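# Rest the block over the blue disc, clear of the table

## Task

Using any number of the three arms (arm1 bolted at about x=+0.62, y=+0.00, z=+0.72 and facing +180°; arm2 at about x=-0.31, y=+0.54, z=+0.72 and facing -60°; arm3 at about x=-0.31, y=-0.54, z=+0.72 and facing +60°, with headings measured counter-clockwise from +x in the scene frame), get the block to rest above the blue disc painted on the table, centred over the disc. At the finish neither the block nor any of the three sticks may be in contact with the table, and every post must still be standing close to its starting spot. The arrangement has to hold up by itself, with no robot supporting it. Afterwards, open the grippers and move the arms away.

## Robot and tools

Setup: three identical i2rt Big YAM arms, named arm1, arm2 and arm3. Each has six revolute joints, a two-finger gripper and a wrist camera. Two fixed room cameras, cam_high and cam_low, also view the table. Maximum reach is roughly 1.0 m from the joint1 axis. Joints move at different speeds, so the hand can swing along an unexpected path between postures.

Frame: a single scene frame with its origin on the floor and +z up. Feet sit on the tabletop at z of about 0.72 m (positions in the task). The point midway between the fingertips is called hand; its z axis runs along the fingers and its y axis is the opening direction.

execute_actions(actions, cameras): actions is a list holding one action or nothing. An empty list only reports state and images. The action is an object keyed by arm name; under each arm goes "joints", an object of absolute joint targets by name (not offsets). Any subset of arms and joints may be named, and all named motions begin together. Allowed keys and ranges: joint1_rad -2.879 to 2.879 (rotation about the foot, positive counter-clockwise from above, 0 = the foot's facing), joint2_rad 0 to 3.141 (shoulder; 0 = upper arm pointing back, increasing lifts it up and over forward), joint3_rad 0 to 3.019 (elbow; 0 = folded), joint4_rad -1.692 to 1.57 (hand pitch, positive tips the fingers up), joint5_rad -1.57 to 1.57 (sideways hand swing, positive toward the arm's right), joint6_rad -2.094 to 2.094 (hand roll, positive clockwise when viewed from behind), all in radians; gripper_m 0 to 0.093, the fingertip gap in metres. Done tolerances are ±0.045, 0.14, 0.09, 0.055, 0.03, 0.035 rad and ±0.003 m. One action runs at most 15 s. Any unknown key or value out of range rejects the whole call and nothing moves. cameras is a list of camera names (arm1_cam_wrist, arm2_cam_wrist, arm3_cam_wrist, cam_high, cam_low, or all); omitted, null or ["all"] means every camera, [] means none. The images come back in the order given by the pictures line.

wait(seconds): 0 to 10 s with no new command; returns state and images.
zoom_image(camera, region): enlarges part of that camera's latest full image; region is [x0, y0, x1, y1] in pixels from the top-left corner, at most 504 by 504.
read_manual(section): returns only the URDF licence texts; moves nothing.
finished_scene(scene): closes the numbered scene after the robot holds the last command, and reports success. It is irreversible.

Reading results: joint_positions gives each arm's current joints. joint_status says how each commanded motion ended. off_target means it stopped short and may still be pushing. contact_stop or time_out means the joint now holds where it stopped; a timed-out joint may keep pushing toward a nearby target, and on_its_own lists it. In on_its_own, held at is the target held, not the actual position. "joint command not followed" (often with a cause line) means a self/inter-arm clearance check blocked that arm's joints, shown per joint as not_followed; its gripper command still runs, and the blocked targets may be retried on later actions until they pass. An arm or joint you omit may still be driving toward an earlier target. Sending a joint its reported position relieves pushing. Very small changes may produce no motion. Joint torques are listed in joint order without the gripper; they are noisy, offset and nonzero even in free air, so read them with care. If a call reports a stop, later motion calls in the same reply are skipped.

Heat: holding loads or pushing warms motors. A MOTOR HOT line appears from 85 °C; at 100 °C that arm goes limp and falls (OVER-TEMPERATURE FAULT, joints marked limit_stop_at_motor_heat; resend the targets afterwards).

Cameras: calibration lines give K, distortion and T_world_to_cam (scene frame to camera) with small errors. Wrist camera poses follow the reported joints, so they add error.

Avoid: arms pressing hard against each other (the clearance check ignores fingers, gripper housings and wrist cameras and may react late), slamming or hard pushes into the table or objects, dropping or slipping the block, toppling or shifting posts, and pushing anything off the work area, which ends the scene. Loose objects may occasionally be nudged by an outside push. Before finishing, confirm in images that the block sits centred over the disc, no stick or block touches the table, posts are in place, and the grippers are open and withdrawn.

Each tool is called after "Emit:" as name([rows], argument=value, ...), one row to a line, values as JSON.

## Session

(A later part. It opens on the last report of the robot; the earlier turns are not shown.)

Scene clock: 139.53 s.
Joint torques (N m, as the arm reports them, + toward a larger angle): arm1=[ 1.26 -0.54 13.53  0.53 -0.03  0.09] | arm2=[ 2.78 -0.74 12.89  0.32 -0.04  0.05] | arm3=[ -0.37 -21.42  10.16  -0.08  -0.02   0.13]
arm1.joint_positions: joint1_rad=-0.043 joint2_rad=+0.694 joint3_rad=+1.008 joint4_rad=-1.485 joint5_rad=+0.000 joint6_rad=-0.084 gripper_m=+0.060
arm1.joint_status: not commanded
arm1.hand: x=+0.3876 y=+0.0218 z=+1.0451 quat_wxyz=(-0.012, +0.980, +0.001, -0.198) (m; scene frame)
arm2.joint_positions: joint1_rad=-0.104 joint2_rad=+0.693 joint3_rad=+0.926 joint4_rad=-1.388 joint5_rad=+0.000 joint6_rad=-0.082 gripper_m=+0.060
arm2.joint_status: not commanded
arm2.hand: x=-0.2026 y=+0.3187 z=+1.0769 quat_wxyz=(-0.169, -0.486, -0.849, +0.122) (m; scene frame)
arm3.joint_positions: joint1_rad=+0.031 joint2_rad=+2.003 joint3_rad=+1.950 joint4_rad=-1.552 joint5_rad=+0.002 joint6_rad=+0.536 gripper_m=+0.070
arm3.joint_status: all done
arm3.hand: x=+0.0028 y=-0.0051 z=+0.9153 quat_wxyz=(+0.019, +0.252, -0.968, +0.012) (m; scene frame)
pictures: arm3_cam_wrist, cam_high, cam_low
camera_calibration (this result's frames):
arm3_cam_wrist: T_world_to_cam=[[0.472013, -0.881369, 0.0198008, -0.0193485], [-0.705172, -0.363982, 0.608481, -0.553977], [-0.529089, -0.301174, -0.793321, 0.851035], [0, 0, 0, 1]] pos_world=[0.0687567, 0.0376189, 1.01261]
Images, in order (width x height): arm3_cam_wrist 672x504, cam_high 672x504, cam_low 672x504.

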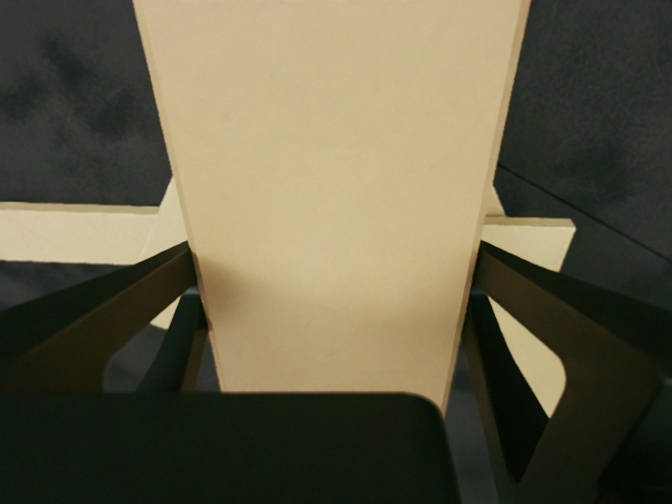

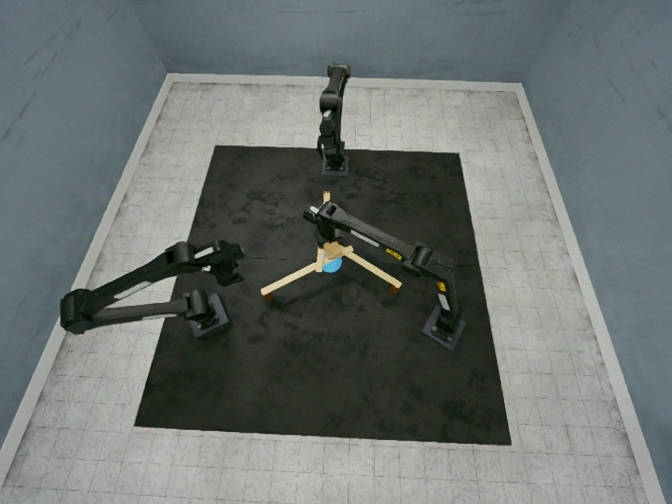

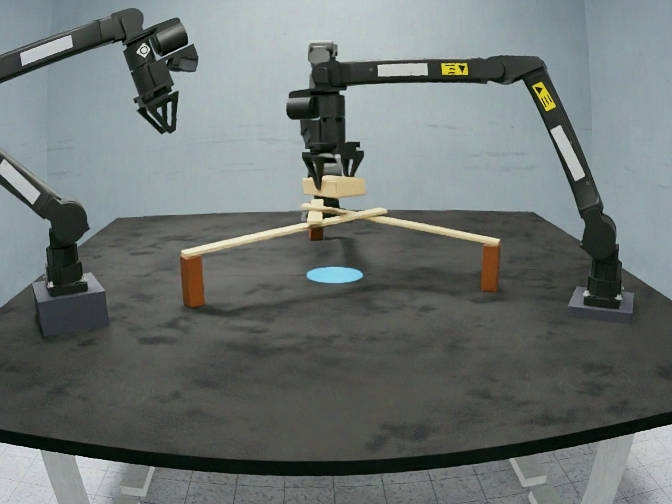

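Emit:
execute_actions([
  {"arm3": {"joints": {"joint2_rad": 1.9, "joint3_rad": 1.865, "joint4_rad": -1.405}}},
], cameras=["cam_low", "cam_high"])

Scene clock: 141.93 s.
Joint torques (N m, as the arm reports them, + toward a larger angle): arm1=[ 1.29 -0.55 13.53  0.54 -0.03  0.08] | arm2=[ 2.64 -1.04 12.9   0.27 -0.03  0.02] | arm3=[ -0.35 -21.85   8.18   0.89  -0.01   0.12]
arm1.joint_positions: joint1_rad=-0.043 joint2_rad=+0.694 joint3_rad=+1.008 joint4_rad=-1.485 joint5_rad=+0.000 joint6_rad=-0.084 gripper_m=+0.060
arm1.joint_status: not commanded
arm1.hand: x=+0.3876 y=+0.0218 z=+1.0451 quat_wxyz=(-0.012, +0.980, +0.001, -0.198) (m; scene frame)
arm2.joint_positions: joint1_rad=-0.104 joint2_rad=+0.693 joint3_rad=+0.926 joint4_rad=-1.388 joint5_rad=+0.000 joint6_rad=-0.082 gripper_m=+0.060
arm2.joint_status: not commanded
arm2.hand: x=-0.2026 y=+0.3187 z=+1.0769 quat_wxyz=(-0.169, -0.486, -0.849, +0.122) (m; scene frame)
arm3.joint_positions: joint1_rad=+0.031 joint2_rad=+1.960 joint3_rad=+1.856 joint4_rad=-1.417 joint5_rad=+0.002 joint6_rad=+0.536 gripper_m=+0.070
arm3.joint_status: all done
arm3.hand: x=+0.0053 y=-0.0005 z=+0.9050 quat_wxyz=(-0.010, +0.251, -0.968, -0.018) (m; scene frame)
pictures: cam_high, cam_low
Images, in order (width x height): cam_high 672x504, cam_low 672x504.

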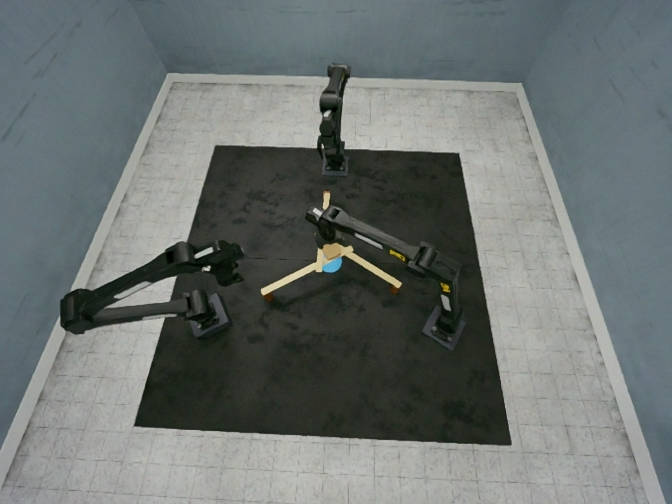

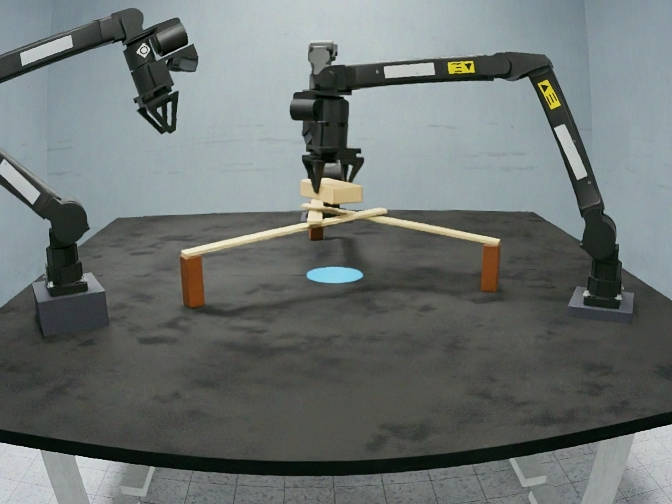

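Emit:
execute_actions(actions=[])

Scene clock: 143.00 s.
Joint torques (N m, as the arm reports them, + toward a larger angle): arm1=[ 1.3  -0.53 13.53  0.54 -0.03  0.09] | arm2=[ 2.85 -0.88 12.9   0.22 -0.04  0.05] | arm3=[ -0.45 -21.82   8.3    0.84  -0.02   0.1 ]
arm1.joint_positions: joint1_rad=-0.043 joint2_rad=+0.694 joint3_rad=+1.008 joint4_rad=-1.485 joint5_rad=+0.000 joint6_rad=-0.084 gripper_m=+0.060
arm1.joint_status: not commanded
arm1.hand: x=+0.3876 y=+0.0218 z=+1.0451 quat_wxyz=(-0.012, +0.980, +0.001, -0.198) (m; scene frame)
arm2.joint_positions: joint1_rad=-0.104 joint2_rad=+0.693 joint3_rad=+0.926 joint4_rad=-1.388 joint5_rad=+0.000 joint6_rad=-0.082 gripper_m=+0.060
arm2.joint_status: not commanded
arm2.hand: x=-0.2026 y=+0.3187 z=+1.0769 quat_wxyz=(-0.169, -0.486, -0.849, +0.122) (m; scene frame)
arm3.joint_positions: joint1_rad=+0.031 joint2_rad=+1.960 joint3_rad=+1.856 joint4_rad=-1.417 joint5_rad=+0.002 joint6_rad=+0.536 gripper_m=+0.070
arm3.joint_status: all done
arm3.hand: x=+0.0053 y=-0.0005 z=+0.9050 quat_wxyz=(-0.010, +0.251, -0.968, -0.018) (m; scene frame)
pictures: arm1_cam_wrist, arm2_cam_wrist, arm3_cam_wrist, cam_high, cam_low
camera_calibration (this result's frames):
arm1_cam_wrist: T_world_to_cam=[[0.0110303, 0.999726, 0.0206364, -0.0523273], [0.973475, -0.0154527, 0.22827, -0.607397], [0.228526, 0.0175711, -0.973379, 1.05097], [0, 0, 0, 1]] pos_world=[0.351689, 0.0244604, 1.16272]
arm2_cam_wrist: T_world_to_cam=[[-0.867504, -0.495547, 0.0432373, -0.062971], [-0.47864, 0.85524, 0.198664, -0.576901], [-0.135426, 0.151647, -0.979113, 1.10157], [0, 0, 0, 1]] pos_world=[-0.181575, 0.295135, 1.19589]
arm3_cam_wrist: T_world_to_cam=[[0.471185, -0.881706, -0.0240683, 0.0234136], [-0.729929, -0.405104, 0.55054, -0.491748], [-0.495164, -0.241838, -0.834462, 0.882705], [0, 0, 0, 1]] pos_world=[0.0671107, 0.0349066, 1.00787]
Images, in order (width x height): arm1_cam_wrist 672x504, arm2_cam_wrist 672x504, arm3_cam_wrist 672x504, cam_high 672x504, cam_low 672x504.

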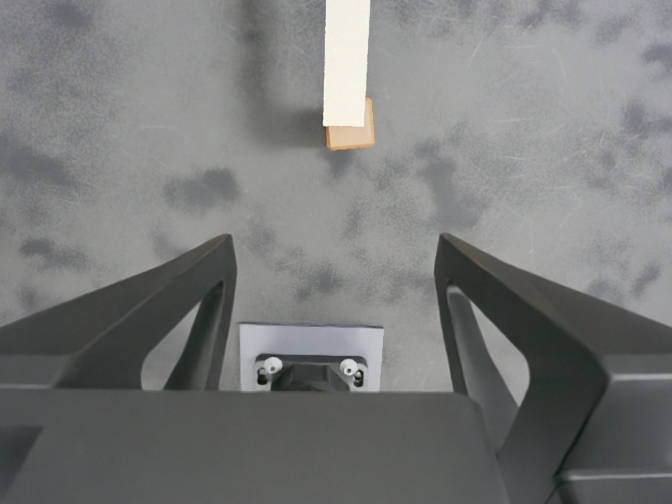

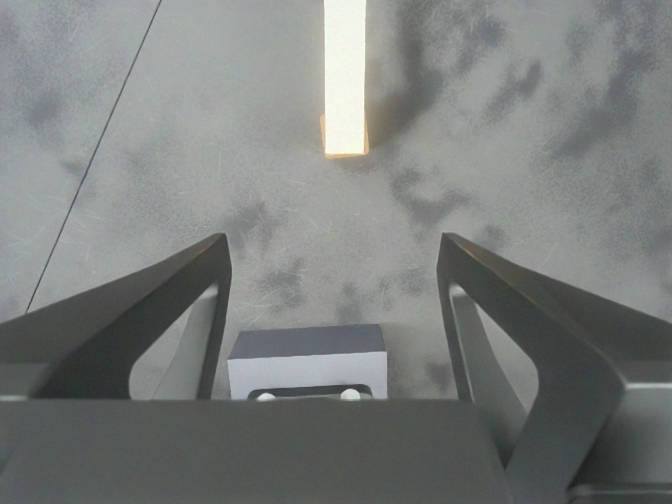

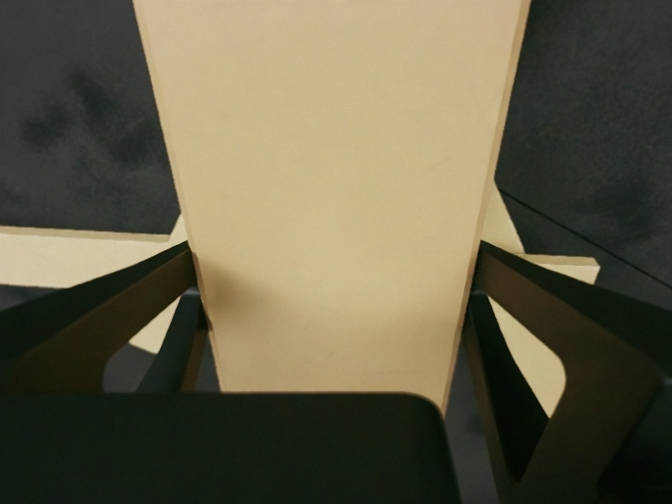

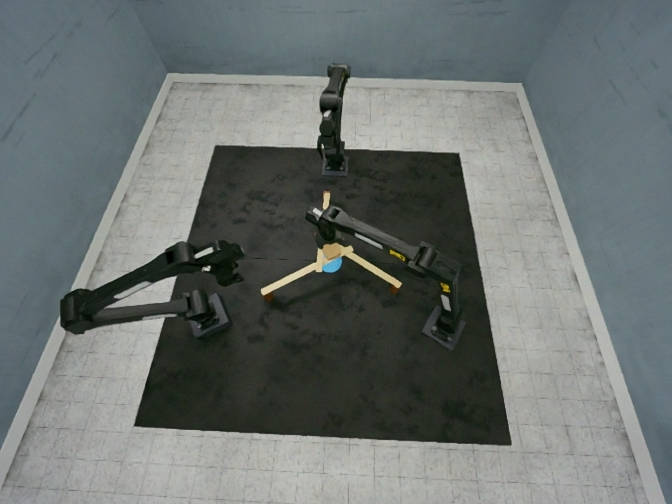

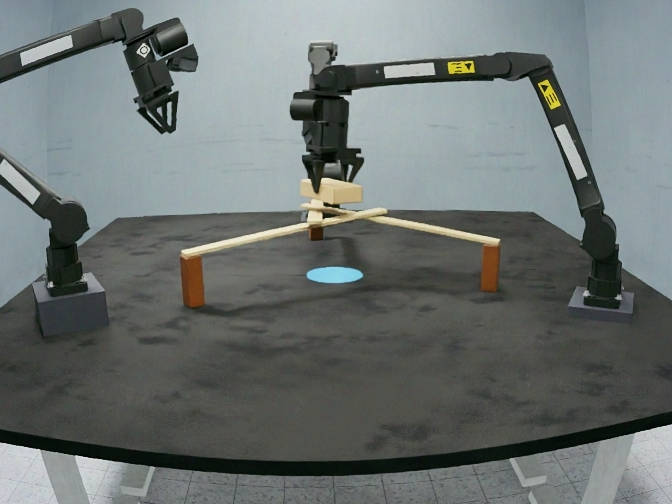

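Emit:
execute_actions([
  {"arm3": {"joints": {"joint3_rad": 1.815, "joint4_rad": -1.367}}},
], cameras=["cam_low", "arm3_cam_wrist"])

Emit:
zoom_image(camera="cam_low", region=[270, 140, 410, 290])

Scene clock: 143.93 s.
Joint torques (N m, as the arm reports them, + toward a larger angle): arm1=[ 1.25 -0.59 13.53  0.53 -0.03  0.09] | arm2=[ 2.24 -1.03 12.76  0.32 -0.08  0.04] | arm3=[ -0.46 -21.57   8.54   0.86  -0.03   0.13]
arm1.joint_positions: joint1_rad=-0.043 joint2_rad=+0.694 joint3_rad=+1.008 joint4_rad=-1.485 joint5_rad=+0.000 joint6_rad=-0.084 gripper_m=+0.060
arm1.joint_status: not commanded
arm1.hand: x=+0.3876 y=+0.0218 z=+1.0451 quat_wxyz=(-0.012, +0.980, +0.001, -0.198) (m; scene frame)
arm2.joint_positions: joint1_rad=-0.104 joint2_rad=+0.693 joint3_rad=+0.926 joint4_rad=-1.388 joint5_rad=+0.000 joint6_rad=-0.082 gripper_m=+0.060
arm2.joint_status: not commanded
arm2.hand: x=-0.2026 y=+0.3187 z=+1.0769 quat_wxyz=(-0.169, -0.486, -0.849, +0.122) (m; scene frame)
arm3.joint_positions: joint1_rad=+0.031 joint2_rad=+1.956 joint3_rad=+1.801 joint4_rad=-1.379 joint5_rad=+0.002 joint6_rad=+0.536 gripper_m=+0.070
arm3.joint_status: all done
arm3.hand: x=+0.0016 y=-0.0065 z=+0.8864 quat_wxyz=(-0.006, +0.251, -0.968, -0.013) (m; scene frame)
pictures: arm3_cam_wrist, cam_low
camera_calibration (this result's frames):
arm3_cam_wrist: T_world_to_cam=[[0.471193, -0.881861, -0.017256, 0.0133772], [-0.726244, -0.398998, 0.559795, -0.494871], [-0.500547, -0.251239, -0.828451, 0.858433], [0, 0, 0, 1]] pos_world=[0.0639858, 0.0300167, 0.988427]
Images, in order (width x height): arm3_cam_wrist 672x504, cam_low 672x504.

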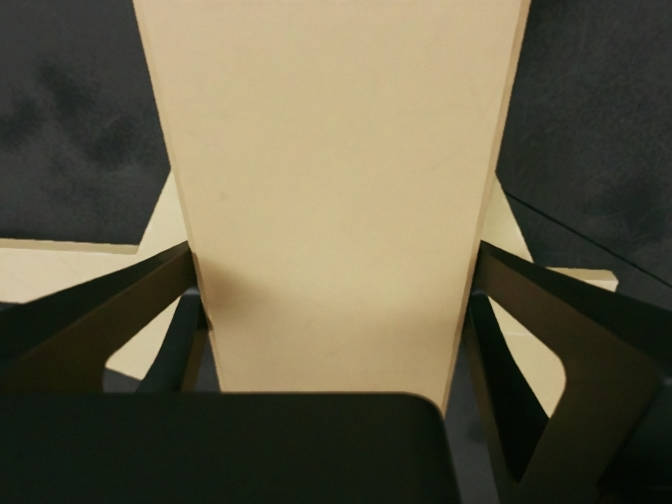

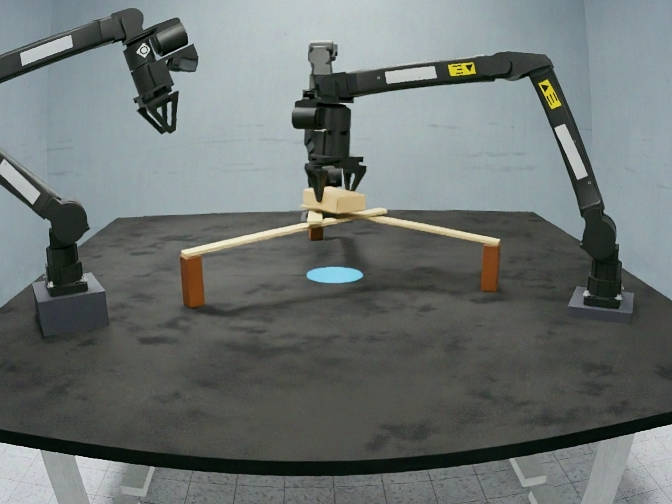

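Region (270, 140, 410, 290) of cam_low's 672x504 image, scaled by 3.360, with more detail than that image has; it fills the left 470 columns of this view, and the rest is white.

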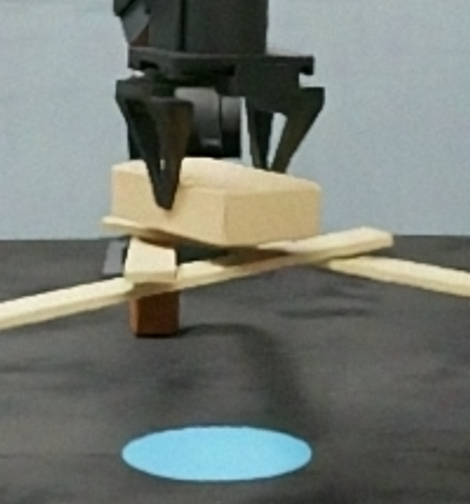

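Emit:
execute_actions([
  {"arm3": {"joints": {"joint3_rad": 1.795, "joint4_rad": -1.347}}},
], cameras=["cam_low", "arm3_cam_wrist"])

Emit:
zoom_image(camera="cam_low", region=[270, 140, 410, 290])

Scene clock: 144.93 s.
Joint torques (N m, as the arm reports them, + toward a larger angle): arm1=[ 1.23 -0.54 13.53  0.54 -0.03  0.09] | arm2=[ 2.44 -1.22 12.81  0.16 -0.03  0.05] | arm3=[ -0.11 -21.21   8.13   0.91  -0.02   0.1 ]
arm1.joint_positions: joint1_rad=-0.043 joint2_rad=+0.694 joint3_rad=+1.008 joint4_rad=-1.485 joint5_rad=+0.000 joint6_rad=-0.084 gripper_m=+0.060
arm1.joint_status: not commanded
arm1.hand: x=+0.3876 y=+0.0218 z=+1.0451 quat_wxyz=(-0.012, +0.980, +0.001, -0.198) (m; scene frame)
arm2.joint_positions: joint1_rad=-0.104 joint2_rad=+0.693 joint3_rad=+0.926 joint4_rad=-1.388 joint5_rad=+0.000 joint6_rad=-0.082 gripper_m=+0.060
arm2.joint_status: not commanded
arm2.hand: x=-0.2026 y=+0.3187 z=+1.0769 quat_wxyz=(-0.169, -0.486, -0.849, +0.122) (m; scene frame)
arm3.joint_positions: joint1_rad=+0.031 joint2_rad=+1.956 joint3_rad=+1.786 joint4_rad=-1.360 joint5_rad=+0.002 joint6_rad=+0.536 gripper_m=+0.070
arm3.joint_status: all done
arm3.hand: x=+0.0015 y=-0.0066 z=+0.8807 quat_wxyz=(-0.007, +0.251, -0.968, -0.015) (m; scene frame)
pictures: arm3_cam_wrist, cam_low
camera_calibration (this result's frames):
arm3_cam_wrist: T_world_to_cam=[[0.471186, -0.881823, -0.0192598, 0.0150707], [-0.727334, -0.400805, 0.557082, -0.489368], [-0.498968, -0.248481, -0.830234, 0.855232], [0, 0, 0, 1]] pos_world=[0.0636981, 0.0296577, 0.982952]
Images, in order (width x height): arm3_cam_wrist 672x504, cam_low 672x504.

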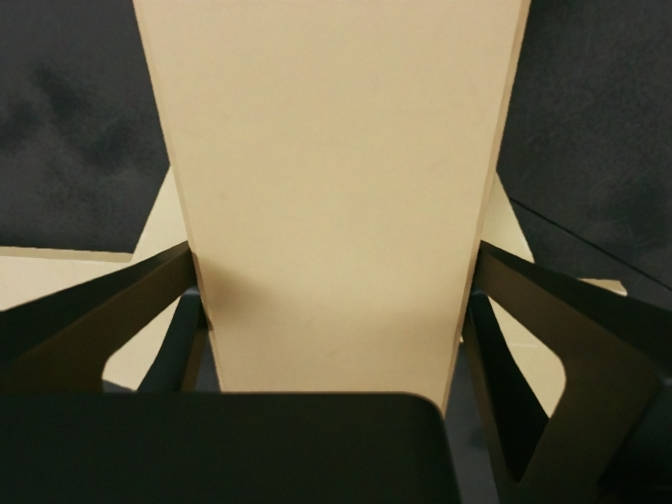

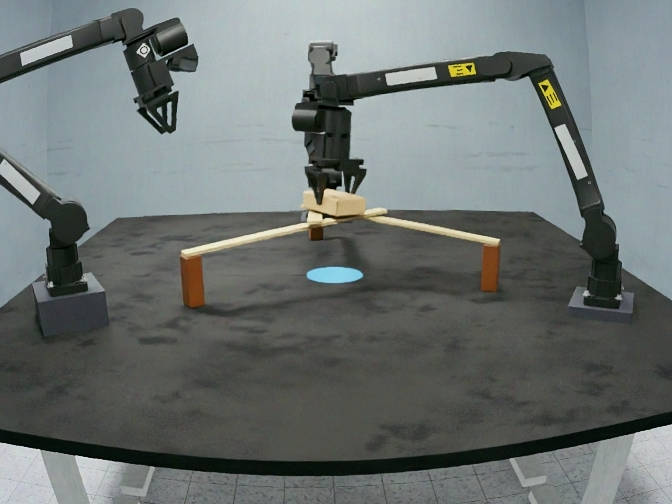

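Region (270, 140, 410, 290) of cam_low's 672x504 image, scaled by 3.360, with more detail than that image has; it fills the left 470 columns of this view, and the rest is white.

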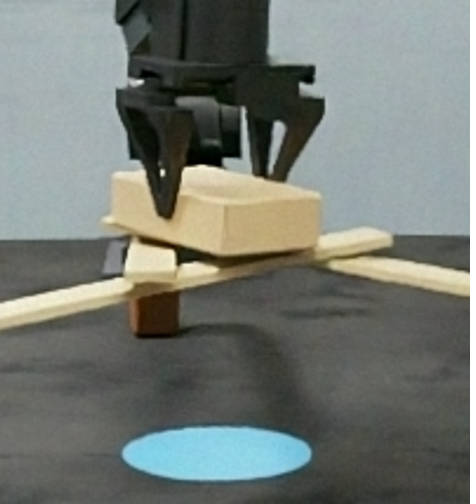

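Emit:
execute_actions([
  {"arm3": {"joints": {"joint3_rad": 1.782, "joint4_rad": -1.34}}},
], cameras=["cam_low", "arm3_cam_wrist"])

Emit:
zoom_image(camera="cam_low", region=[270, 140, 410, 290])

Scene clock: 145.80 s.
Joint torques (N m, as the arm reports them, + toward a larger angle): arm1=[ 1.25 -0.49 13.53  0.53 -0.04  0.08] | arm2=[ 2.15 -1.27 12.87  0.18 -0.02  0.04] | arm3=[ -0.31 -21.36   7.91   0.79  -0.02   0.13]
arm1.joint_positions: joint1_rad=-0.043 joint2_rad=+0.694 joint3_rad=+1.008 joint4_rad=-1.485 joint5_rad=+0.000 joint6_rad=-0.084 gripper_m=+0.060
arm1.joint_status: not commanded
arm1.hand: x=+0.3876 y=+0.0218 z=+1.0451 quat_wxyz=(-0.012, +0.980, +0.001, -0.198) (m; scene frame)
arm2.joint_positions: joint1_rad=-0.104 joint2_rad=+0.693 joint3_rad=+0.926 joint4_rad=-1.388 joint5_rad=+0.000 joint6_rad=-0.082 gripper_m=+0.060
arm2.joint_status: not commanded
arm2.hand: x=-0.2026 y=+0.3187 z=+1.0769 quat_wxyz=(-0.169, -0.486, -0.849, +0.122) (m; scene frame)
arm3.joint_positions: joint1_rad=+0.031 joint2_rad=+1.955 joint3_rad=+1.777 joint4_rad=-1.350 joint5_rad=+0.002 joint6_rad=+0.536 gripper_m=+0.070
arm3.joint_status: all done
arm3.hand: x=+0.0012 y=-0.0069 z=+0.8777 quat_wxyz=(-0.008, +0.251, -0.968, -0.015) (m; scene frame)
pictures: arm3_cam_wrist, cam_low
camera_calibration (this result's frames):
arm3_cam_wrist: T_world_to_cam=[[0.471185, -0.881806, -0.0200613, 0.0155069], [-0.727769, -0.401525, 0.555995, -0.487101], [-0.498335, -0.247376, -0.830943, 0.853162], [0, 0, 0, 1]] pos_world=[0.063357, 0.0291429, 0.980066]
Images, in order (width x height): arm3_cam_wrist 672x504, cam_low 672x504.

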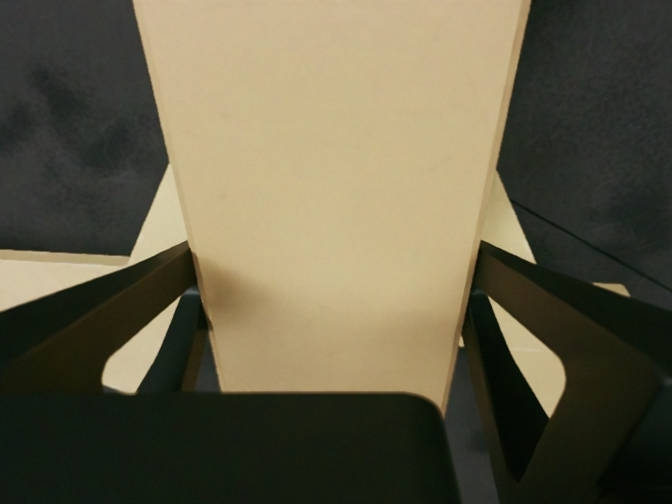

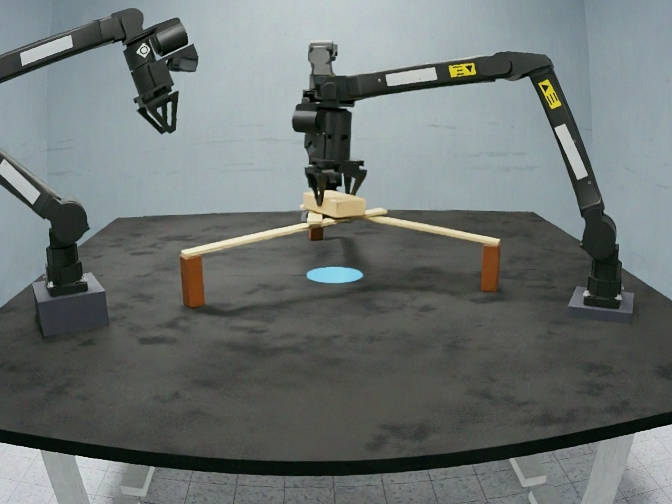

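Region (270, 140, 410, 290) of cam_low's 672x504 image, scaled by 3.360, with more detail than that image has; it fills the left 470 columns of this view, and the rest is white.

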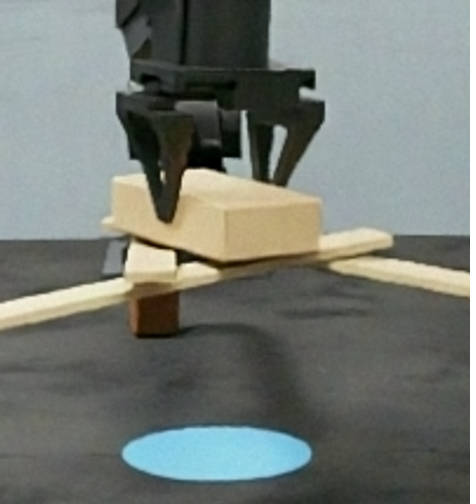

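Emit:
execute_actions([
  {"arm3": {"joints": {"gripper_m": 0.093}}},
], cameras=["cam_low", "arm3_cam_wrist"])

Emit:
zoom_image(camera="cam_low", region=[270, 140, 410, 290])

Scene clock: 146.87 s.
Joint torques (N m, as the arm reports them, + toward a larger angle): arm1=[ 1.35 -0.53 13.53  0.52 -0.04  0.09] | arm2=[ 2.04 -0.78 12.86  0.2  -0.01  0.03] | arm3=[ -0.58 -20.46   7.96   0.87  -0.02   0.12]
arm1.joint_positions: joint1_rad=-0.043 joint2_rad=+0.694 joint3_rad=+1.008 joint4_rad=-1.485 joint5_rad=+0.000 joint6_rad=-0.084 gripper_m=+0.060
arm1.joint_status: not commanded
arm1.hand: x=+0.3876 y=+0.0218 z=+1.0451 quat_wxyz=(-0.012, +0.980, +0.001, -0.198) (m; scene frame)
arm2.joint_positions: joint1_rad=-0.104 joint2_rad=+0.693 joint3_rad=+0.926 joint4_rad=-1.388 joint5_rad=+0.000 joint6_rad=-0.082 gripper_m=+0.060
arm2.joint_status: not commanded
arm2.hand: x=-0.2026 y=+0.3187 z=+1.0769 quat_wxyz=(-0.169, -0.486, -0.849, +0.122) (m; scene frame)
arm3.joint_positions: joint1_rad=+0.031 joint2_rad=+1.942 joint3_rad=+1.777 joint4_rad=-1.350 joint5_rad=+0.002 joint6_rad=+0.536 gripper_m=+0.093
arm3.joint_status: all done
arm3.hand: x=+0.0012 y=-0.0071 z=+0.8856 quat_wxyz=(-0.012, +0.251, -0.968, -0.020) (m; scene frame)
pictures: arm3_cam_wrist, cam_low
camera_calibration (this result's frames):
arm3_cam_wrist: T_world_to_cam=[[0.471196, -0.881613, -0.0270731, 0.0217226], [-0.731536, -0.407765, 0.546427, -0.48311], [-0.492777, -0.237669, -0.837069, 0.865177], [0, 0, 0, 1]] pos_world=[0.0626909, 0.0277819, 0.988785]
Images, in order (width x height): arm3_cam_wrist 672x504, cam_low 672x504.

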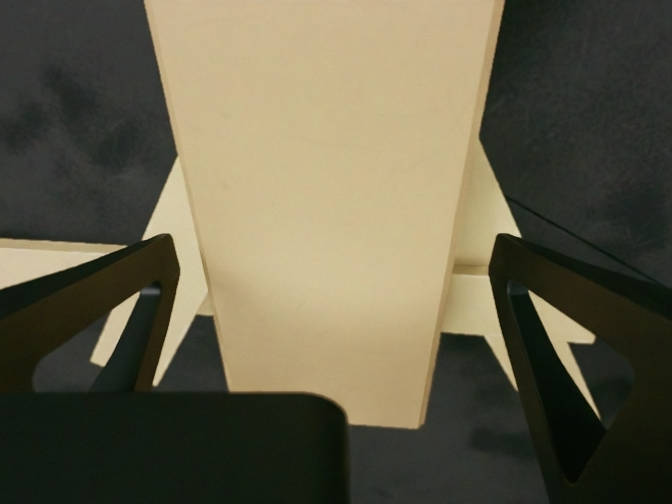

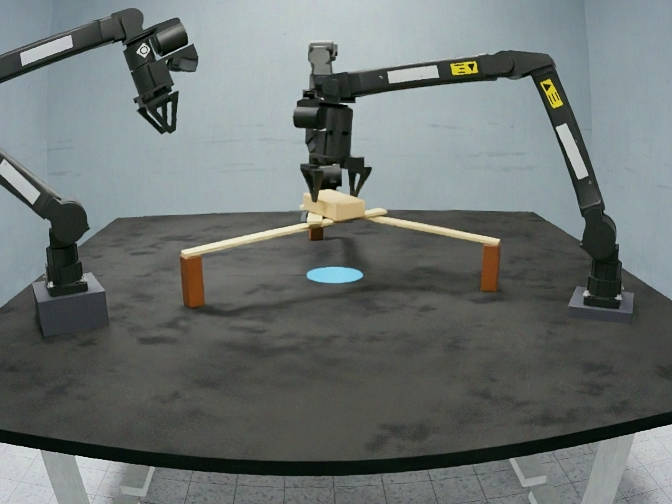

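Region (270, 140, 410, 290) of cam_low's 672x504 image, scaled by 3.360, with more detail than that image has; it fills the left 470 columns of this view, and the rest is white.

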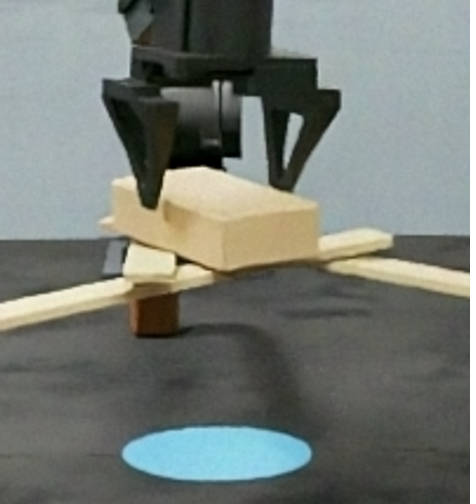

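Emit:
execute_actions([
  {"arm3": {"joints": {"joint2_rad": 1.2}}},
])

Emit:
zoom_image(camera="cam_low", region=[160, 140, 520, 320])

Emit:
zoom_image(camera="cam_high", region=[250, 170, 420, 320])

Scene clock: 148.90 s.
Joint torques (N m, as the arm reports them, + toward a larger angle): arm1=[ 1.22 -0.54 13.5   0.54 -0.04  0.09] | arm2=[ 2.34 -0.76 12.65  0.18 -0.03 -0.04] | arm3=[-0.79 -6.61  7.99  1.66 -0.03  0.09]
arm1.joint_positions: joint1_rad=-0.043 joint2_rad=+0.694 joint3_rad=+1.008 joint4_rad=-1.485 joint5_rad=+0.000 joint6_rad=-0.084 gripper_m=+0.060
arm1.joint_status: not commanded
arm1.hand: x=+0.3876 y=+0.0218 z=+1.0451 quat_wxyz=(-0.012, +0.980, +0.001, -0.198) (m; scene frame)
arm2.joint_positions: joint1_rad=-0.104 joint2_rad=+0.693 joint3_rad=+0.926 joint4_rad=-1.388 joint5_rad=+0.000 joint6_rad=-0.082 gripper_m=+0.060
arm2.joint_status: not commanded
arm2.hand: x=-0.2026 y=+0.3187 z=+1.0769 quat_wxyz=(-0.169, -0.486, -0.849, +0.122) (m; scene frame)
arm3.joint_positions: joint1_rad=+0.031 joint2_rad=+1.209 joint3_rad=+1.774 joint4_rad=-1.347 joint5_rad=+0.002 joint6_rad=+0.536 gripper_m=+0.093
arm3.joint_status: all done
arm3.hand: x=-0.0753 y=-0.1484 z=+1.2767 quat_wxyz=(-0.264, +0.230, -0.896, -0.273) (m; scene frame)
pictures: arm1_cam_wrist, arm2_cam_wrist, arm3_cam_wrist, cam_high, cam_low
camera_calibration (this result's frames):
arm1_cam_wrist: T_world_to_cam=[[0.0110303, 0.999726, 0.0206364, -0.0523273], [0.973475, -0.0154527, 0.22827, -0.607397], [0.228526, 0.0175711, -0.973379, 1.05097], [0, 0, 0, 1]] pos_world=[0.351689, 0.0244604, 1.16272]
arm2_cam_wrist: T_world_to_cam=[[-0.867504, -0.495547, 0.0432373, -0.062971], [-0.47864, 0.85524, 0.198664, -0.576901], [-0.135426, 0.151647, -0.979113, 1.10157], [0, 0, 0, 1]] pos_world=[-0.181575, 0.295135, 1.19589]
arm3_cam_wrist: T_world_to_cam=[[0.540854, -0.753274, -0.374241, 0.41133], [-0.827232, -0.556883, -0.0746227, -0.0468903], [-0.152197, 0.349944, -0.924324, 1.34548], [0, 0, 0, 1]] pos_world=[-0.0564808, -0.187111, 1.3941]
Images, in order (width x height): arm1_cam_wrist 672x504, arm2_cam_wrist 672x504, arm3_cam_wrist 672x504, cam_high 672x504, cam_low 672x504.

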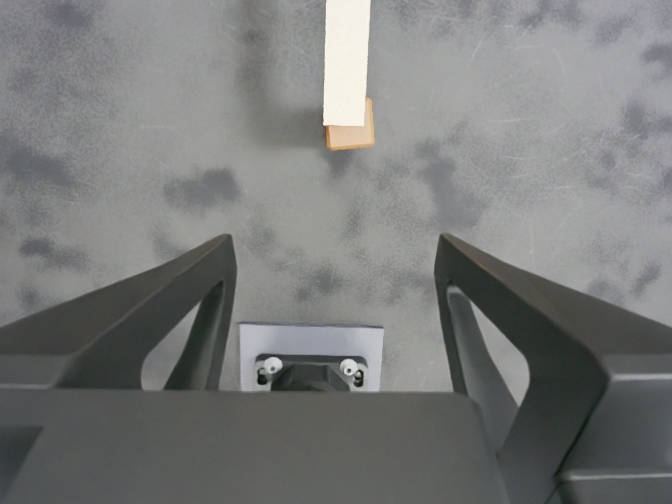

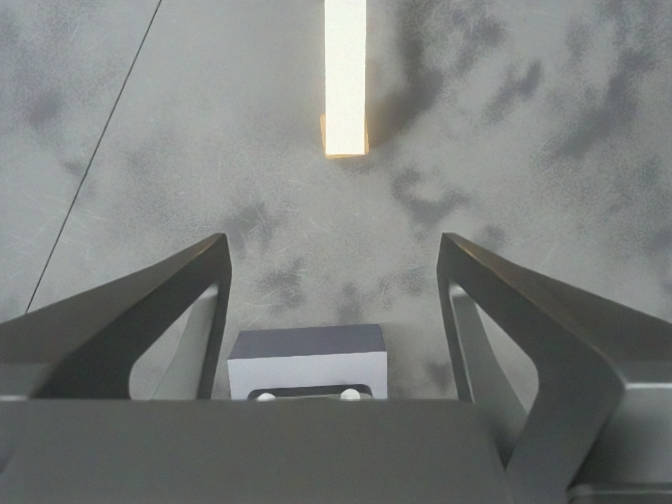

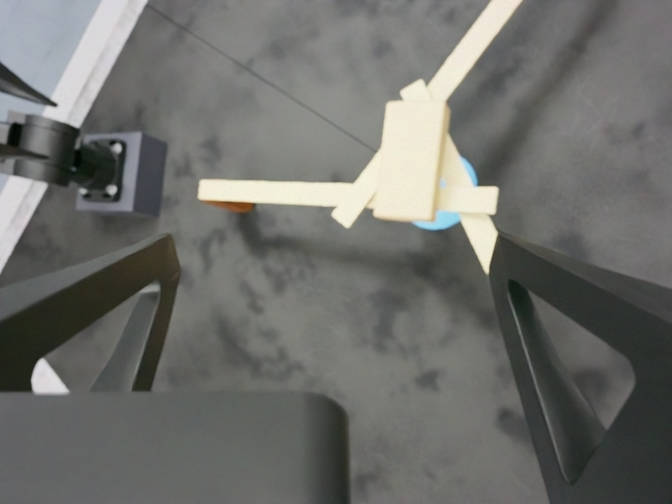

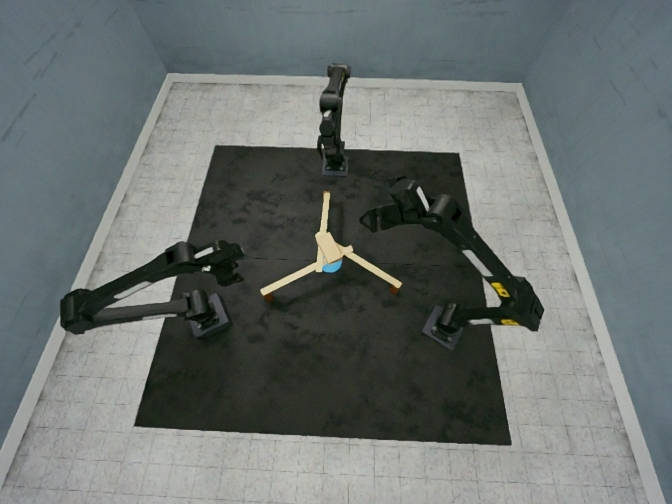

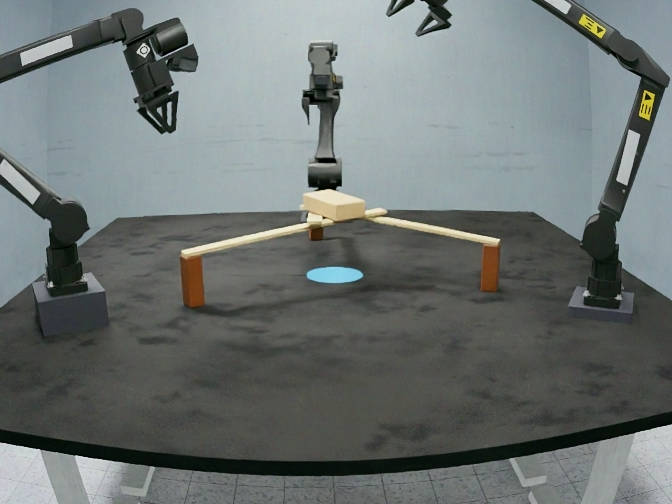

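Region (160, 140, 520, 320) of cam_low's 672x504 image, scaled by 1.400, with more detail than that image has.

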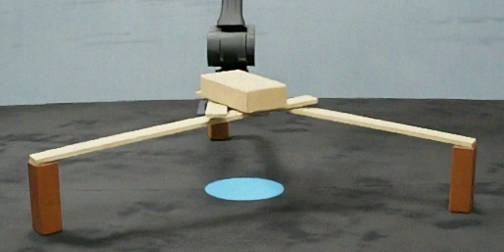

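Region (250, 170, 420, 320) of cam_high's 672x504 image, scaled by 2.965, with more detail than that image has; it fills the top 445 rows of this view, and the rest is white.

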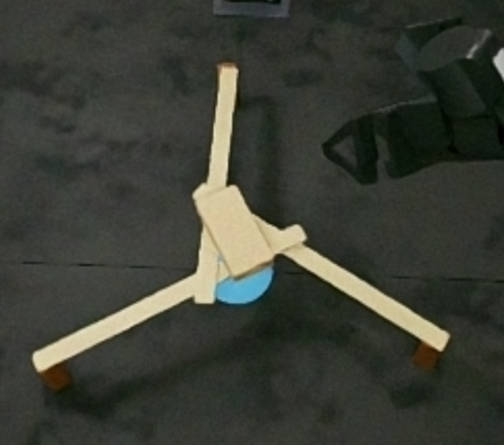

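Emit:
finished_scene(scene=1)

The scene is finished: the task was done.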